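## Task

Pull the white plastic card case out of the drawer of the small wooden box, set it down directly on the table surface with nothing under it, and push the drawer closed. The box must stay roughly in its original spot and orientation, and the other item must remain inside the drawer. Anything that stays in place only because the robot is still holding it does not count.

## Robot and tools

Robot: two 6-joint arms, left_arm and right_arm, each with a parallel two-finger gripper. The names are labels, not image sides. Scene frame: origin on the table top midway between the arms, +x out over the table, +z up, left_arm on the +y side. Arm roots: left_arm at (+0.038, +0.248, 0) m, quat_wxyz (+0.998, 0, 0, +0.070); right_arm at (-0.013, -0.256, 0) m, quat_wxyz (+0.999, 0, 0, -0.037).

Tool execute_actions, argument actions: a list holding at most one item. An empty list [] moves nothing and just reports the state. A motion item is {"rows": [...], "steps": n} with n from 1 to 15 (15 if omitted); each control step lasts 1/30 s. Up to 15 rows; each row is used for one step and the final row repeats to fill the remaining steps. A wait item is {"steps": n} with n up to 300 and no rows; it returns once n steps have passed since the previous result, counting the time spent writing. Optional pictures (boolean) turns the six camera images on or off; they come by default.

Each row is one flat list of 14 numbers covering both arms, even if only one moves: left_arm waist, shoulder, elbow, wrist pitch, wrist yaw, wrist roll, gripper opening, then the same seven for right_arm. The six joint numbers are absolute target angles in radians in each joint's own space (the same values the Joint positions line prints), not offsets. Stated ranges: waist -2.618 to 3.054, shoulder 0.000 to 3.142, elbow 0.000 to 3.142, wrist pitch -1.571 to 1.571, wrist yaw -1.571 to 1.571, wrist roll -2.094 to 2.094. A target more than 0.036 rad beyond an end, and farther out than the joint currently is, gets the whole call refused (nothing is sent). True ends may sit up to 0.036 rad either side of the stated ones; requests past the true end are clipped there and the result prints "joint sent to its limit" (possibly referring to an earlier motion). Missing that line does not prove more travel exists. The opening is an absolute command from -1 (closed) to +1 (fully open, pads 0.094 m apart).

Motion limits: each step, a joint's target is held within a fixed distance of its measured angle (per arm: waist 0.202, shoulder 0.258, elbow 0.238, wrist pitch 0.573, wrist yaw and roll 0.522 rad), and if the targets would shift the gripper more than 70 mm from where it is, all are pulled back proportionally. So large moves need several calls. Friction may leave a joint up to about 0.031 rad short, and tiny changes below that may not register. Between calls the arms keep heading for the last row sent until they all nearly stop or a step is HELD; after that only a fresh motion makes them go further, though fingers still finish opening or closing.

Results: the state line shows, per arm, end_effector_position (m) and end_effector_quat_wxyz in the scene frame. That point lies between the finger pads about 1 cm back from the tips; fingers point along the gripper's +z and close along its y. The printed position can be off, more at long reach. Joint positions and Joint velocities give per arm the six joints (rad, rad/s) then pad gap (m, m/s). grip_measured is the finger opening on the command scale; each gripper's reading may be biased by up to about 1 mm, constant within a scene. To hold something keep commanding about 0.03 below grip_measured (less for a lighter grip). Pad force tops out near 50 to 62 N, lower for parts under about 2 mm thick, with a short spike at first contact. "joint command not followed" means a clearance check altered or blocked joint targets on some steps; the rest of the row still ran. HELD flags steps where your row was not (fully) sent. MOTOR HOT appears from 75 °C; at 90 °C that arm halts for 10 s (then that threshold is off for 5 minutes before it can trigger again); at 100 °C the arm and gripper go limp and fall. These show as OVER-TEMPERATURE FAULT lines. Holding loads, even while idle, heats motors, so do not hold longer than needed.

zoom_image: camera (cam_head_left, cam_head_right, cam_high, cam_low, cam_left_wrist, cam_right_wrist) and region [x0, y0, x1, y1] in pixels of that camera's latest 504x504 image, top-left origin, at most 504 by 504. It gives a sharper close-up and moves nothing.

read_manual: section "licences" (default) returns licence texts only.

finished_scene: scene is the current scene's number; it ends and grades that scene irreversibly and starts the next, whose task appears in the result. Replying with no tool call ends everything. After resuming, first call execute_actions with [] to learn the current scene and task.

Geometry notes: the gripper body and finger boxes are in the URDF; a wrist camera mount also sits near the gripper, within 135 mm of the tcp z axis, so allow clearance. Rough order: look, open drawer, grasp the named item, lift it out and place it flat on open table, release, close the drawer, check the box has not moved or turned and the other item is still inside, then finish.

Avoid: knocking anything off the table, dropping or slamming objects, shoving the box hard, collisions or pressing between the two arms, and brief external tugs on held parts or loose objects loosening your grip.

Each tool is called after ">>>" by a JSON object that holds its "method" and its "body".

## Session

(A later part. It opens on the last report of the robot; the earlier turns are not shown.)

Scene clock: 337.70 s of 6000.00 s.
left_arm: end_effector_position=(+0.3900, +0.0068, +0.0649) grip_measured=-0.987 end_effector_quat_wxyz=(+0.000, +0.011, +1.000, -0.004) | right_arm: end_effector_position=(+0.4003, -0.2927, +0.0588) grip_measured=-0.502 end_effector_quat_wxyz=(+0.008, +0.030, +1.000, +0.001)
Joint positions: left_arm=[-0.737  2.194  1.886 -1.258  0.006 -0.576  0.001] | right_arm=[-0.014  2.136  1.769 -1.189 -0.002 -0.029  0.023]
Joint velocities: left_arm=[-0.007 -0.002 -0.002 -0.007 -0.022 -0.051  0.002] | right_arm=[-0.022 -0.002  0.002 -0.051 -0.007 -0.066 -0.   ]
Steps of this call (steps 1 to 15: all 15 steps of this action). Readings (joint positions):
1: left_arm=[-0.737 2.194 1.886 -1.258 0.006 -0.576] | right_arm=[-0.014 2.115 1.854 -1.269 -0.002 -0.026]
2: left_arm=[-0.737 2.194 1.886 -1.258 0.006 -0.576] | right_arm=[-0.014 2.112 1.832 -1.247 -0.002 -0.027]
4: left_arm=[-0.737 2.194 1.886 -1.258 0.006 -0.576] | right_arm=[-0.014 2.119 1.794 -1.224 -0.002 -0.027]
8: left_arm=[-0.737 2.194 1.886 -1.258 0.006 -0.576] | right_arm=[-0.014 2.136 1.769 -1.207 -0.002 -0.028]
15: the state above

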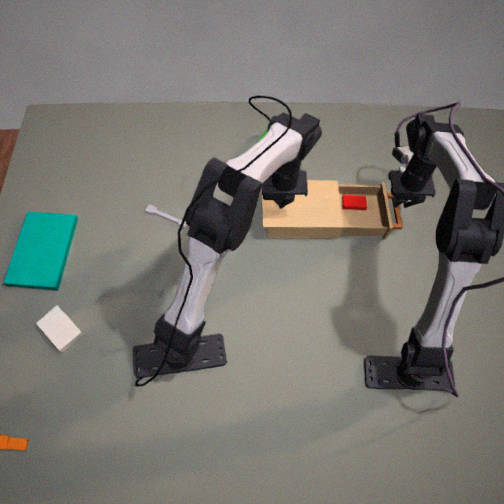

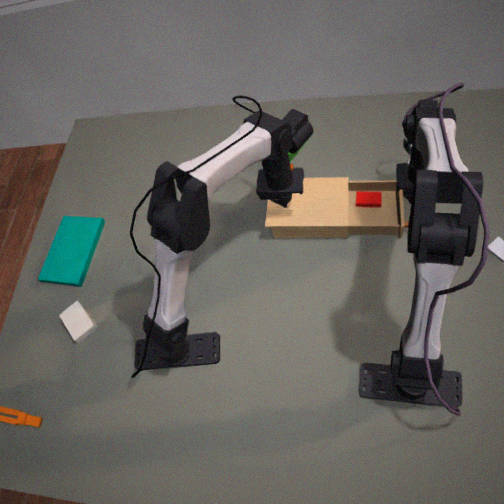

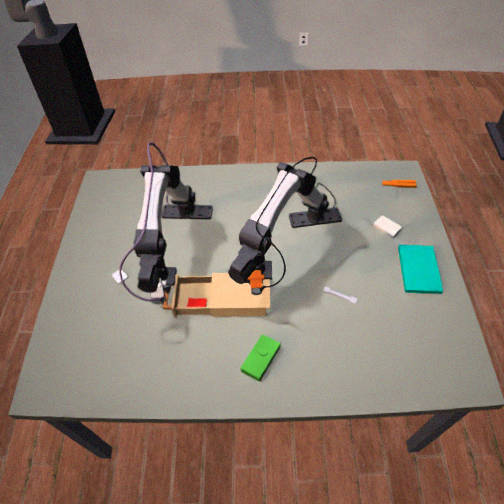

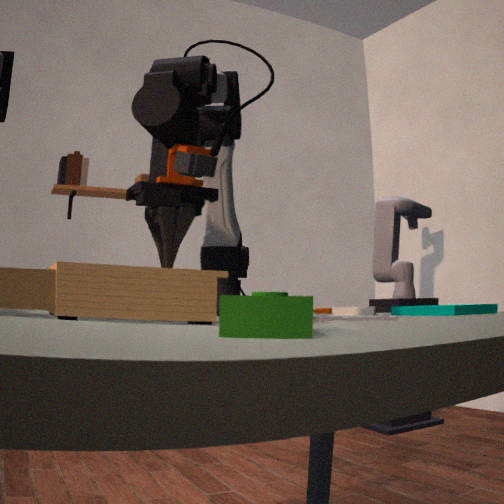

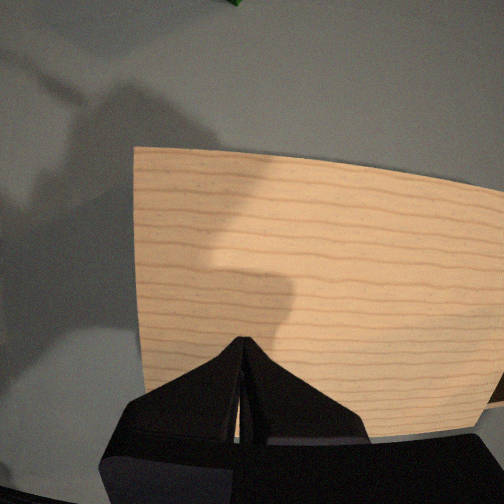

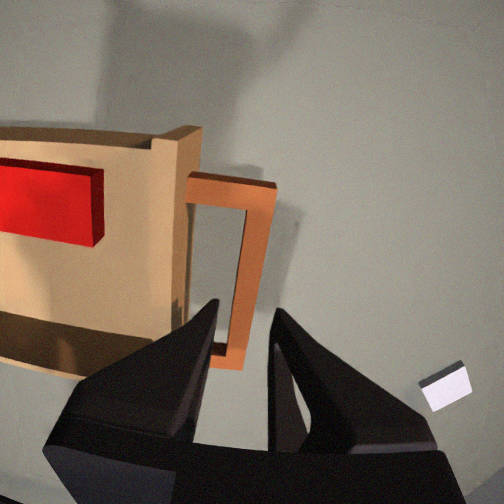

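>>> {"method": "execute_actions", "body": {"actions": [{"rows":[[-0.734,2.31,1.79,-1.26,0,-0.58,-1,-0.008,2.2,1.685,-1.09,0,-0.04,-0.6]]}], "pictures": false}}

>>> {"method": "execute_actions", "body": {"actions": [{"rows":[[-0.734,2.31,1.79,-1.26,0,-0.58,-1,0.06,2.2,1.685,-1.09,-0.06,0.01,-0.6]],"steps":10}], "pictures": false}}

>>> {"method": "execute_actions", "body": {"actions": [{"rows":[[-0.734,2.31,1.79,-1.26,0,-0.58,-1,0.13,2.2,1.685,-1.09,-0.1,0.07,-0.6]],"steps":10}], "pictures": false}}

>>> {"method": "execute_actions", "body": {"actions": [{"rows":[[-0.734,2.31,1.79,-1.26,0,-0.58,-1,0.195,2.2,1.685,-1.08,-0.14,0.13,-0.6]],"steps":10}], "pictures": false}}

>>> {"method": "execute_actions", "body": {"actions": [{"rows":[[-0.734,2.31,1.79,-1.26,0,-0.58,-1,0.255,2.2,1.685,-1.06,-0.17,0.18,-0.6]],"steps":10}], "pictures": false}}

>>> {"method": "execute_actions", "body": {"actions": [{"rows":[[-0.734,2.31,1.79,-1.26,0,-0.58,-1,0.31,2.2,1.685,-1.04,-0.19,0.23,-0.6]],"steps":10}], "pictures": false}}

>>> {"method": "execute_actions", "body": {"actions": [{"rows":[[-0.734,2.31,1.79,-1.26,0,-0.58,-1,0.355,2.2,1.685,-1.03,-0.2,0.26,-0.6]]}]}}

Scene clock: 359.60 s of 6000.00 s.
left_arm: end_effector_position=(+0.3897, +0.0070, +0.0639) grip_measured=-0.987 end_effector_quat_wxyz=(-0.001, +0.011, +1.000, -0.003) | right_arm: end_effector_position=(+0.4000, -0.2927, +0.0232) grip_measured=-0.598 end_effector_quat_wxyz=(-0.004, +0.030, +1.000, +0.001)
Joint positions: left_arm=[-0.737  2.195  1.884 -1.258  0.006 -0.576  0.001] | right_arm=[-0.014  2.186  1.705 -1.099 -0.002 -0.029  0.019]
Joint velocities: left_arm=[-0.002 -0.032 -0.012 -0.022 -0.022  0.007  0.001] | right_arm=[-0.017  0.002 -0.017 -0.007 -0.051  0.037  0.   ]
Steps of this call (steps 1 to 15: the robot went on to your last target; steps 16 to 90: nothing new was sent; then 18.40 s passed at rest; steps 91 to 105: all 15 steps of this action). Readings (joint positions):
91: left_arm=[-0.737 2.195 1.884 -1.258 0.006 -0.576] | right_arm=[-0.014 2.137 1.761 -1.173 -0.002 -0.029]
92: left_arm=[-0.737 2.195 1.884 -1.258 0.006 -0.576] | right_arm=[-0.014 2.138 1.749 -1.154 -0.002 -0.029]
94: left_arm=[-0.737 2.195 1.884 -1.258 0.006 -0.576] | right_arm=[-0.014 2.154 1.727 -1.130 -0.002 -0.029]
98: left_arm=[-0.737 2.195 1.884 -1.258 0.006 -0.576] | right_arm=[-0.014 2.184 1.706 -1.112 -0.002 -0.029]
105: the state above

Scene clock: 359.93 s of 6000.00 s.
left_arm: end_effector_position=(+0.3897, +0.0070, +0.0639) grip_measured=-0.987 end_effector_quat_wxyz=(-0.001, +0.011, +1.000, -0.003) | right_arm: end_effector_position=(+0.4011, -0.2794, +0.0233) grip_measured=-0.598 end_effector_quat_wxyz=(-0.005, +0.020, +1.000, -0.011)
Joint positions: left_arm=[-0.737  2.195  1.884 -1.258  0.006 -0.576  0.001] | right_arm=[ 0.028  2.186  1.705 -1.099  0.022 -0.006  0.019]
Joint velocities: left_arm=[ 0.002  0.007 -0.022  0.081  0.022 -0.007 -0.001] | right_arm=[ 0.007  0.007 -0.022  0.037 -0.037 -0.022 -0.   ]
Steps of this call (steps 1 to 10: all 10 steps of this action). Readings (joint positions):
1: left_arm=[-0.737 2.195 1.884 -1.258 0.006 -0.576] | right_arm=[-0.009 2.186 1.705 -1.098 -0.006 -0.025]
2: left_arm=[-0.737 2.195 1.884 -1.258 0.006 -0.576] | right_arm=[-0.001 2.186 1.705 -1.097 -0.007 -0.020]
4: left_arm=[-0.737 2.195 1.884 -1.258 0.006 -0.576] | right_arm=[0.020 2.186 1.705 -1.098 0.007 -0.015]
8: left_arm=[-0.737 2.195 1.884 -1.258 0.006 -0.576] | right_arm=[0.028 2.186 1.705 -1.099 0.022 -0.008]
10: the state above

Scene clock: 360.27 s of 6000.00 s.
left_arm: end_effector_position=(+0.3897, +0.0070, +0.0639) grip_measured=-0.987 end_effector_quat_wxyz=(-0.001, +0.011, +1.000, -0.003) | right_arm: end_effector_position=(+0.4010, -0.2596, +0.0234) grip_measured=-0.598 end_effector_quat_wxyz=(-0.005, +0.020, +1.000, -0.021)
Joint positions: left_arm=[-0.737  2.195  1.884 -1.258  0.006 -0.576  0.001] | right_arm=[ 0.085  2.186  1.705 -1.102  0.043  0.05   0.019]
Joint velocities: left_arm=[-0.007  0.002  0.022  0.037 -0.022 -0.022  0.001] | right_arm=[-0.022 -0.007  0.007 -0.007 -0.066  0.125 -0.001]
Steps of this call (steps 1 to 10: all 10 steps of this action). Readings (joint positions):
1: left_arm=[-0.737 2.195 1.884 -1.258 0.006 -0.576] | right_arm=[0.034 2.186 1.705 -1.099 0.022 0.003]
2: left_arm=[-0.737 2.195 1.884 -1.258 0.006 -0.576] | right_arm=[0.042 2.186 1.705 -1.099 0.023 0.014]
4: left_arm=[-0.737 2.195 1.884 -1.258 0.006 -0.576] | right_arm=[0.066 2.186 1.705 -1.101 0.031 0.029]
8: left_arm=[-0.737 2.195 1.884 -1.258 0.006 -0.576] | right_arm=[0.085 2.186 1.705 -1.102 0.043 0.046]
10: the state above

Scene clock: 360.60 s of 6000.00 s.
left_arm: end_effector_position=(+0.3897, +0.0070, +0.0639) grip_measured=-0.987 end_effector_quat_wxyz=(-0.001, +0.011, +1.000, -0.003) | right_arm: end_effector_position=(+0.4011, -0.2386, +0.0234) grip_measured=-0.598 end_effector_quat_wxyz=(-0.003, +0.022, +0.999, -0.025)
Joint positions: left_arm=[-0.737  2.195  1.884 -1.258  0.006 -0.576  0.001] | right_arm=[ 0.138  2.186  1.705 -1.1    0.05   0.107  0.019]
Joint velocities: left_arm=[-0.007 -0.002 -0.022  0.037  0.037 -0.081  0.   ] | right_arm=[-0.007 -0.012  0.012  0.022 -0.037  0.051  0.   ]
Steps of this call (steps 1 to 10: all 10 steps of this action). Readings (joint positions):
1: left_arm=[-0.737 2.195 1.884 -1.258 0.006 -0.576] | right_arm=[0.089 2.186 1.705 -1.101 0.042 0.059]
2: left_arm=[-0.737 2.195 1.884 -1.258 0.006 -0.576] | right_arm=[0.096 2.186 1.705 -1.101 0.043 0.070]
4: left_arm=[-0.737 2.195 1.884 -1.258 0.006 -0.576] | right_arm=[0.118 2.186 1.705 -1.101 0.044 0.086]
8: left_arm=[-0.737 2.195 1.884 -1.258 0.006 -0.576] | right_arm=[0.138 2.186 1.705 -1.100 0.050 0.103]
10: the state above

Scene clock: 360.93 s of 6000.00 s.
left_arm: end_effector_position=(+0.3897, +0.0070, +0.0639) grip_measured=-0.987 end_effector_quat_wxyz=(-0.001, +0.011, +1.000, -0.003) | right_arm: end_effector_position=(+0.4015, -0.2164, +0.0234) grip_measured=-0.598 end_effector_quat_wxyz=(+0.002, +0.020, +0.999, -0.025)
Joint positions: left_arm=[-0.737  2.195  1.884 -1.258  0.006 -0.576  0.001] | right_arm=[ 0.192  2.186  1.705 -1.092  0.05   0.157  0.019]
Joint velocities: left_arm=[ 0.002  0.007  0.002 -0.007 -0.022 -0.022 -0.001] | right_arm=[-0.002 -0.002 -0.012 -0.007 -0.081  0.037 -0.   ]
Steps of this call (steps 1 to 10: all 10 steps of this action). Readings (joint positions):
1: left_arm=[-0.737 2.195 1.884 -1.258 0.006 -0.576] | right_arm=[0.142 2.186 1.705 -1.099 0.051 0.115]
2: left_arm=[-0.737 2.195 1.884 -1.258 0.006 -0.576] | right_arm=[0.148 2.186 1.705 -1.098 0.052 0.125]
4: left_arm=[-0.737 2.195 1.884 -1.258 0.006 -0.576] | right_arm=[0.168 2.186 1.705 -1.096 0.052 0.138]
8: left_arm=[-0.737 2.195 1.884 -1.258 0.006 -0.576] | right_arm=[0.192 2.186 1.705 -1.092 0.051 0.154]
10: the state above

Scene clock: 361.27 s of 6000.00 s.
left_arm: end_effector_position=(+0.3897, +0.0070, +0.0639) grip_measured=-0.987 end_effector_quat_wxyz=(-0.001, +0.011, +1.000, -0.003) | right_arm: end_effector_position=(+0.4022, -0.1848, +0.0244) grip_measured=-0.598 end_effector_quat_wxyz=(+0.012, +0.015, +1.000, -0.008)
Joint positions: left_arm=[-0.737  2.195  1.884 -1.258  0.006 -0.576  0.001] | right_arm=[ 0.254  2.183  1.705 -1.073  0.02   0.21   0.019]
Joint velocities: left_arm=[-0.012 -0.007 -0.007 -0.007 -0.037 -0.022  0.   ] | right_arm=[ 0.007 -0.007 -0.002  0.051 -0.051  0.095  0.001]
Steps of this call (steps 1 to 10: all 10 steps of this action). Readings (joint positions):
1: left_arm=[-0.737 2.195 1.884 -1.258 0.006 -0.576] | right_arm=[0.195 2.186 1.705 -1.091 0.052 0.165]
2: left_arm=[-0.737 2.195 1.884 -1.258 0.006 -0.576] | right_arm=[0.200 2.186 1.705 -1.090 0.053 0.174]
4: left_arm=[-0.737 2.195 1.884 -1.258 0.006 -0.576] | right_arm=[0.219 2.184 1.705 -1.085 0.047 0.187]
8: left_arm=[-0.737 2.195 1.884 -1.258 0.006 -0.576] | right_arm=[0.252 2.183 1.705 -1.074 0.026 0.205]
10: the state above

Scene clock: 361.77 s of 6000.00 s.
left_arm: end_effector_position=(+0.3897, +0.0070, +0.0639) grip_measured=-0.987 end_effector_quat_wxyz=(-0.001, +0.011, +1.000, -0.003) | right_arm: end_effector_position=(+0.4024, -0.1683, +0.0244) grip_measured=-0.598 end_effector_quat_wxyz=(+0.018, +0.015, +1.000, -0.004)
Joint positions: left_arm=[-0.737  2.195  1.884 -1.258  0.006 -0.576  0.001] | right_arm=[ 0.29   2.183  1.705 -1.059  0.017  0.246  0.019]
Joint velocities: left_arm=[-0.007  0.012 -0.002  0.022 -0.022  0.051  0.001] | right_arm=[ 0.012  0.007 -0.022 -0.007 -0.022  0.037 -0.001]
Steps of this call (steps 1 to 15: all 15 steps of this action). Readings (joint positions):
1: left_arm=[-0.737 2.195 1.884 -1.258 0.006 -0.576] | right_arm=[0.256 2.183 1.705 -1.072 0.020 0.215]
2: left_arm=[-0.737 2.195 1.884 -1.258 0.006 -0.576] | right_arm=[0.259 2.183 1.705 -1.072 0.021 0.221]
4: left_arm=[-0.737 2.195 1.884 -1.258 0.006 -0.576] | right_arm=[0.272 2.183 1.705 -1.067 0.019 0.229]
8: left_arm=[-0.737 2.195 1.884 -1.258 0.006 -0.576] | right_arm=[0.290 2.183 1.705 -1.060 0.018 0.241]
15: the state above

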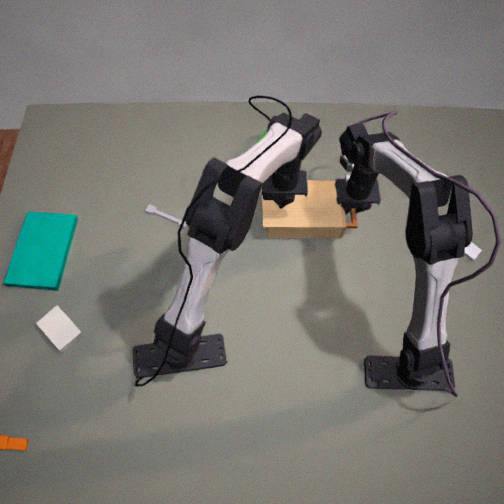

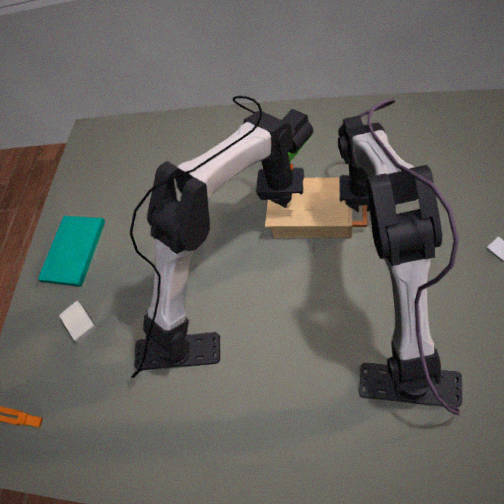

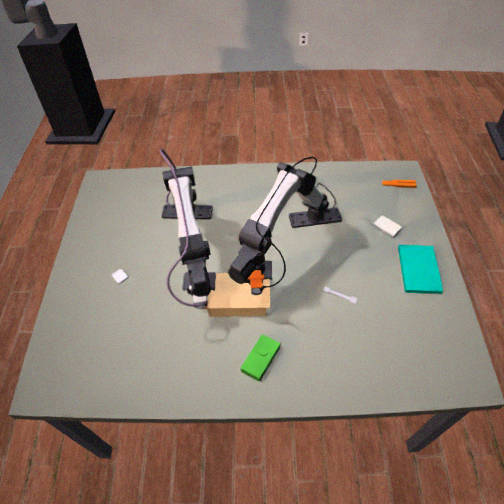

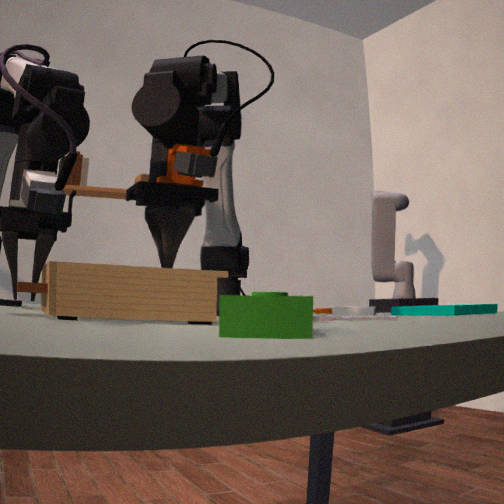

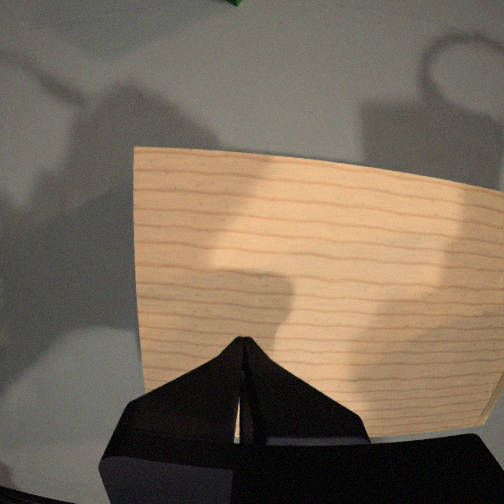

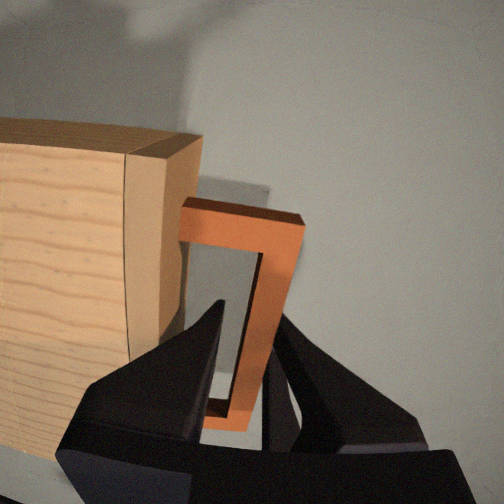

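>>> {"method": "execute_actions", "body": {"actions": [{"rows":[[-0.734,2.2,1.88,-1.26,0,-0.58,-1,0.268,2.19,1.7,-1.08,0,0.25,-0.55]],"steps":8}], "pictures": false}}

>>> {"method": "execute_actions", "body": {"actions": [{"rows":[[-0.7,2.17,2.0,-1.37,0,-0.58,-1,0.268,2.13,1.88,-1.3,0,0.25,-0.55]]}]}}

Scene clock: 369.57 s of 6000.00 s.
left_arm: end_effector_position=(+0.3904, +0.0065, +0.0665) grip_measured=-0.987 end_effector_quat_wxyz=(+0.002, +0.011, +1.000, -0.005) | right_arm: end_effector_position=(+0.4018, -0.1739, +0.0244) grip_measured=-0.552 end_effector_quat_wxyz=(+0.014, +0.023, +1.000, -0.002)
Joint positions: left_arm=[-0.737  2.19   1.885 -1.257  0.006 -0.576  0.001] | right_arm=[ 0.275  2.183  1.705 -1.066  0.011  0.246  0.021]
Joint velocities: left_arm=[ 0.002  0.002 -0.017 -0.051 -0.022 -0.007 -0.   ] | right_arm=[-0.022  0.007  0.007  0.051 -0.007 -0.037 -0.001]
Steps of this call (steps 1 to 15: the robot went on to your last target; steps 16 to 90: nothing new was sent; then 4.53 s passed at rest; steps 91 to 98: all 8 steps of this action). Readings (joint positions):
91: left_arm=[-0.737 2.190 1.885 -1.257 0.006 -0.576] | right_arm=[0.286 2.183 1.705 -1.060 0.020 0.246]
92: left_arm=[-0.737 2.190 1.885 -1.257 0.006 -0.576] | right_arm=[0.284 2.183 1.705 -1.061 0.017 0.246]
94: left_arm=[-0.737 2.190 1.885 -1.257 0.006 -0.576] | right_arm=[0.280 2.183 1.705 -1.064 0.013 0.246]
98: the state above

Scene clock: 370.07 s of 6000.00 s.
left_arm: end_effector_position=(+0.3969, +0.0207, +0.0928) grip_measured=-0.987 end_effector_quat_wxyz=(+0.001, -0.007, +1.000, -0.004) | right_arm: end_effector_position=(+0.4024, -0.1733, +0.0984) grip_measured=-0.552 end_effector_quat_wxyz=(+0.034, +0.023, +0.999, +0.004)
Joint positions: left_arm=[-0.7    2.182  1.977 -1.361  0.006 -0.576  0.001] | right_arm=[ 0.275  2.108  1.882 -1.277  0.008  0.246  0.021]
Joint velocities: left_arm=[-0.007 -0.017 -0.007 -0.051  0.007  0.007 -0.001] | right_arm=[ 0.007  0.002  0.027 -0.168 -0.051 -0.007  0.001]
Steps of this call (steps 1 to 15: all 15 steps of this action). Readings (joint positions):
1: left_arm=[-0.734 2.190 1.901 -1.273 0.006 -0.576] | right_arm=[0.275 2.183 1.729 -1.100 0.010 0.246]
2: left_arm=[-0.731 2.193 1.922 -1.295 0.006 -0.576] | right_arm=[0.275 2.187 1.767 -1.148 0.009 0.246]
4: left_arm=[-0.718 2.190 1.957 -1.319 0.006 -0.576] | right_arm=[0.275 2.166 1.833 -1.196 0.009 0.246]
8: left_arm=[-0.701 2.182 1.977 -1.341 0.006 -0.576] | right_arm=[0.275 2.111 1.880 -1.237 0.008 0.246]
15: the state above

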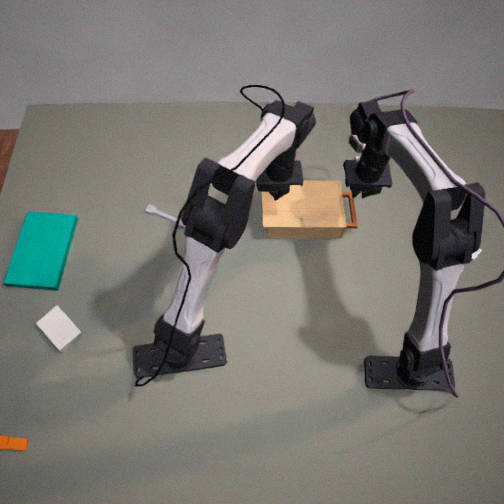

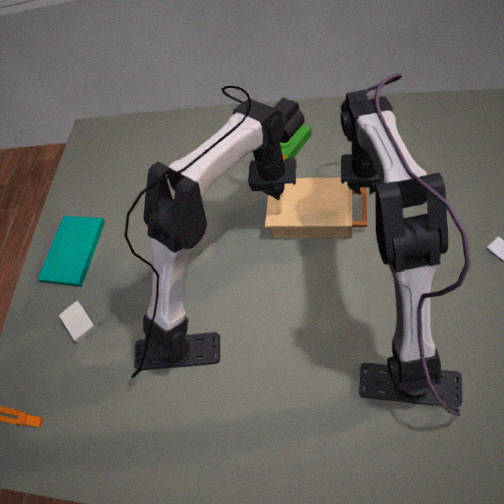

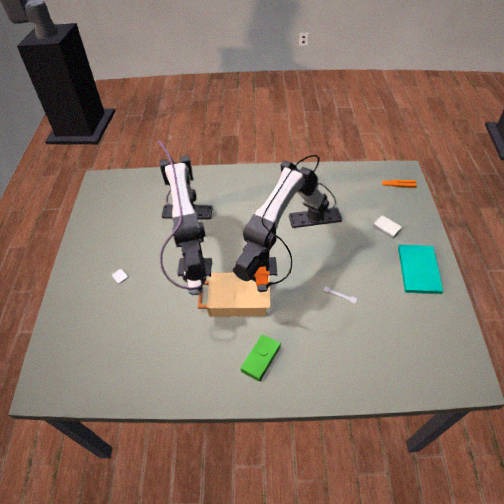

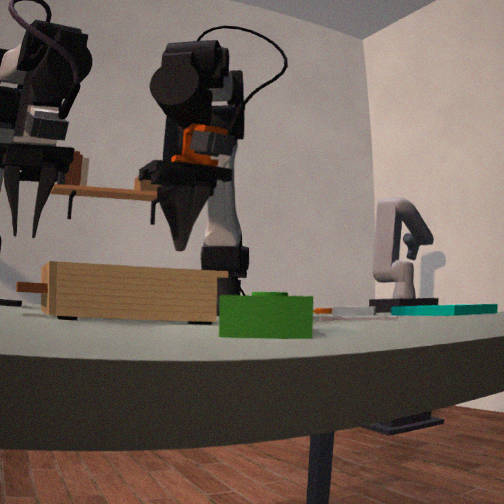

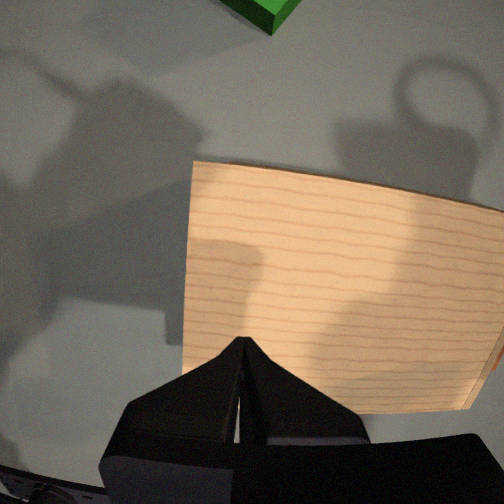

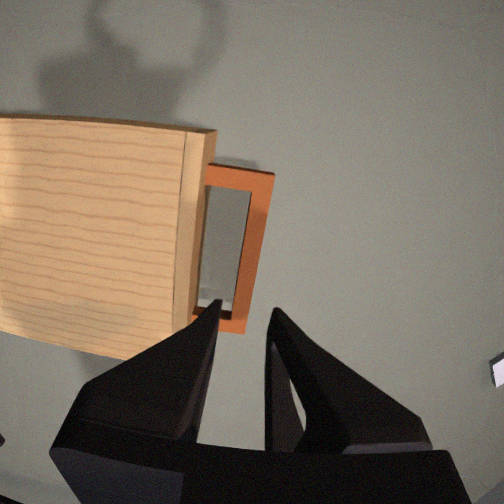

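>>> {"method": "finished_scene", "body": {"scene": 1}}

The scene is finished: the task was done.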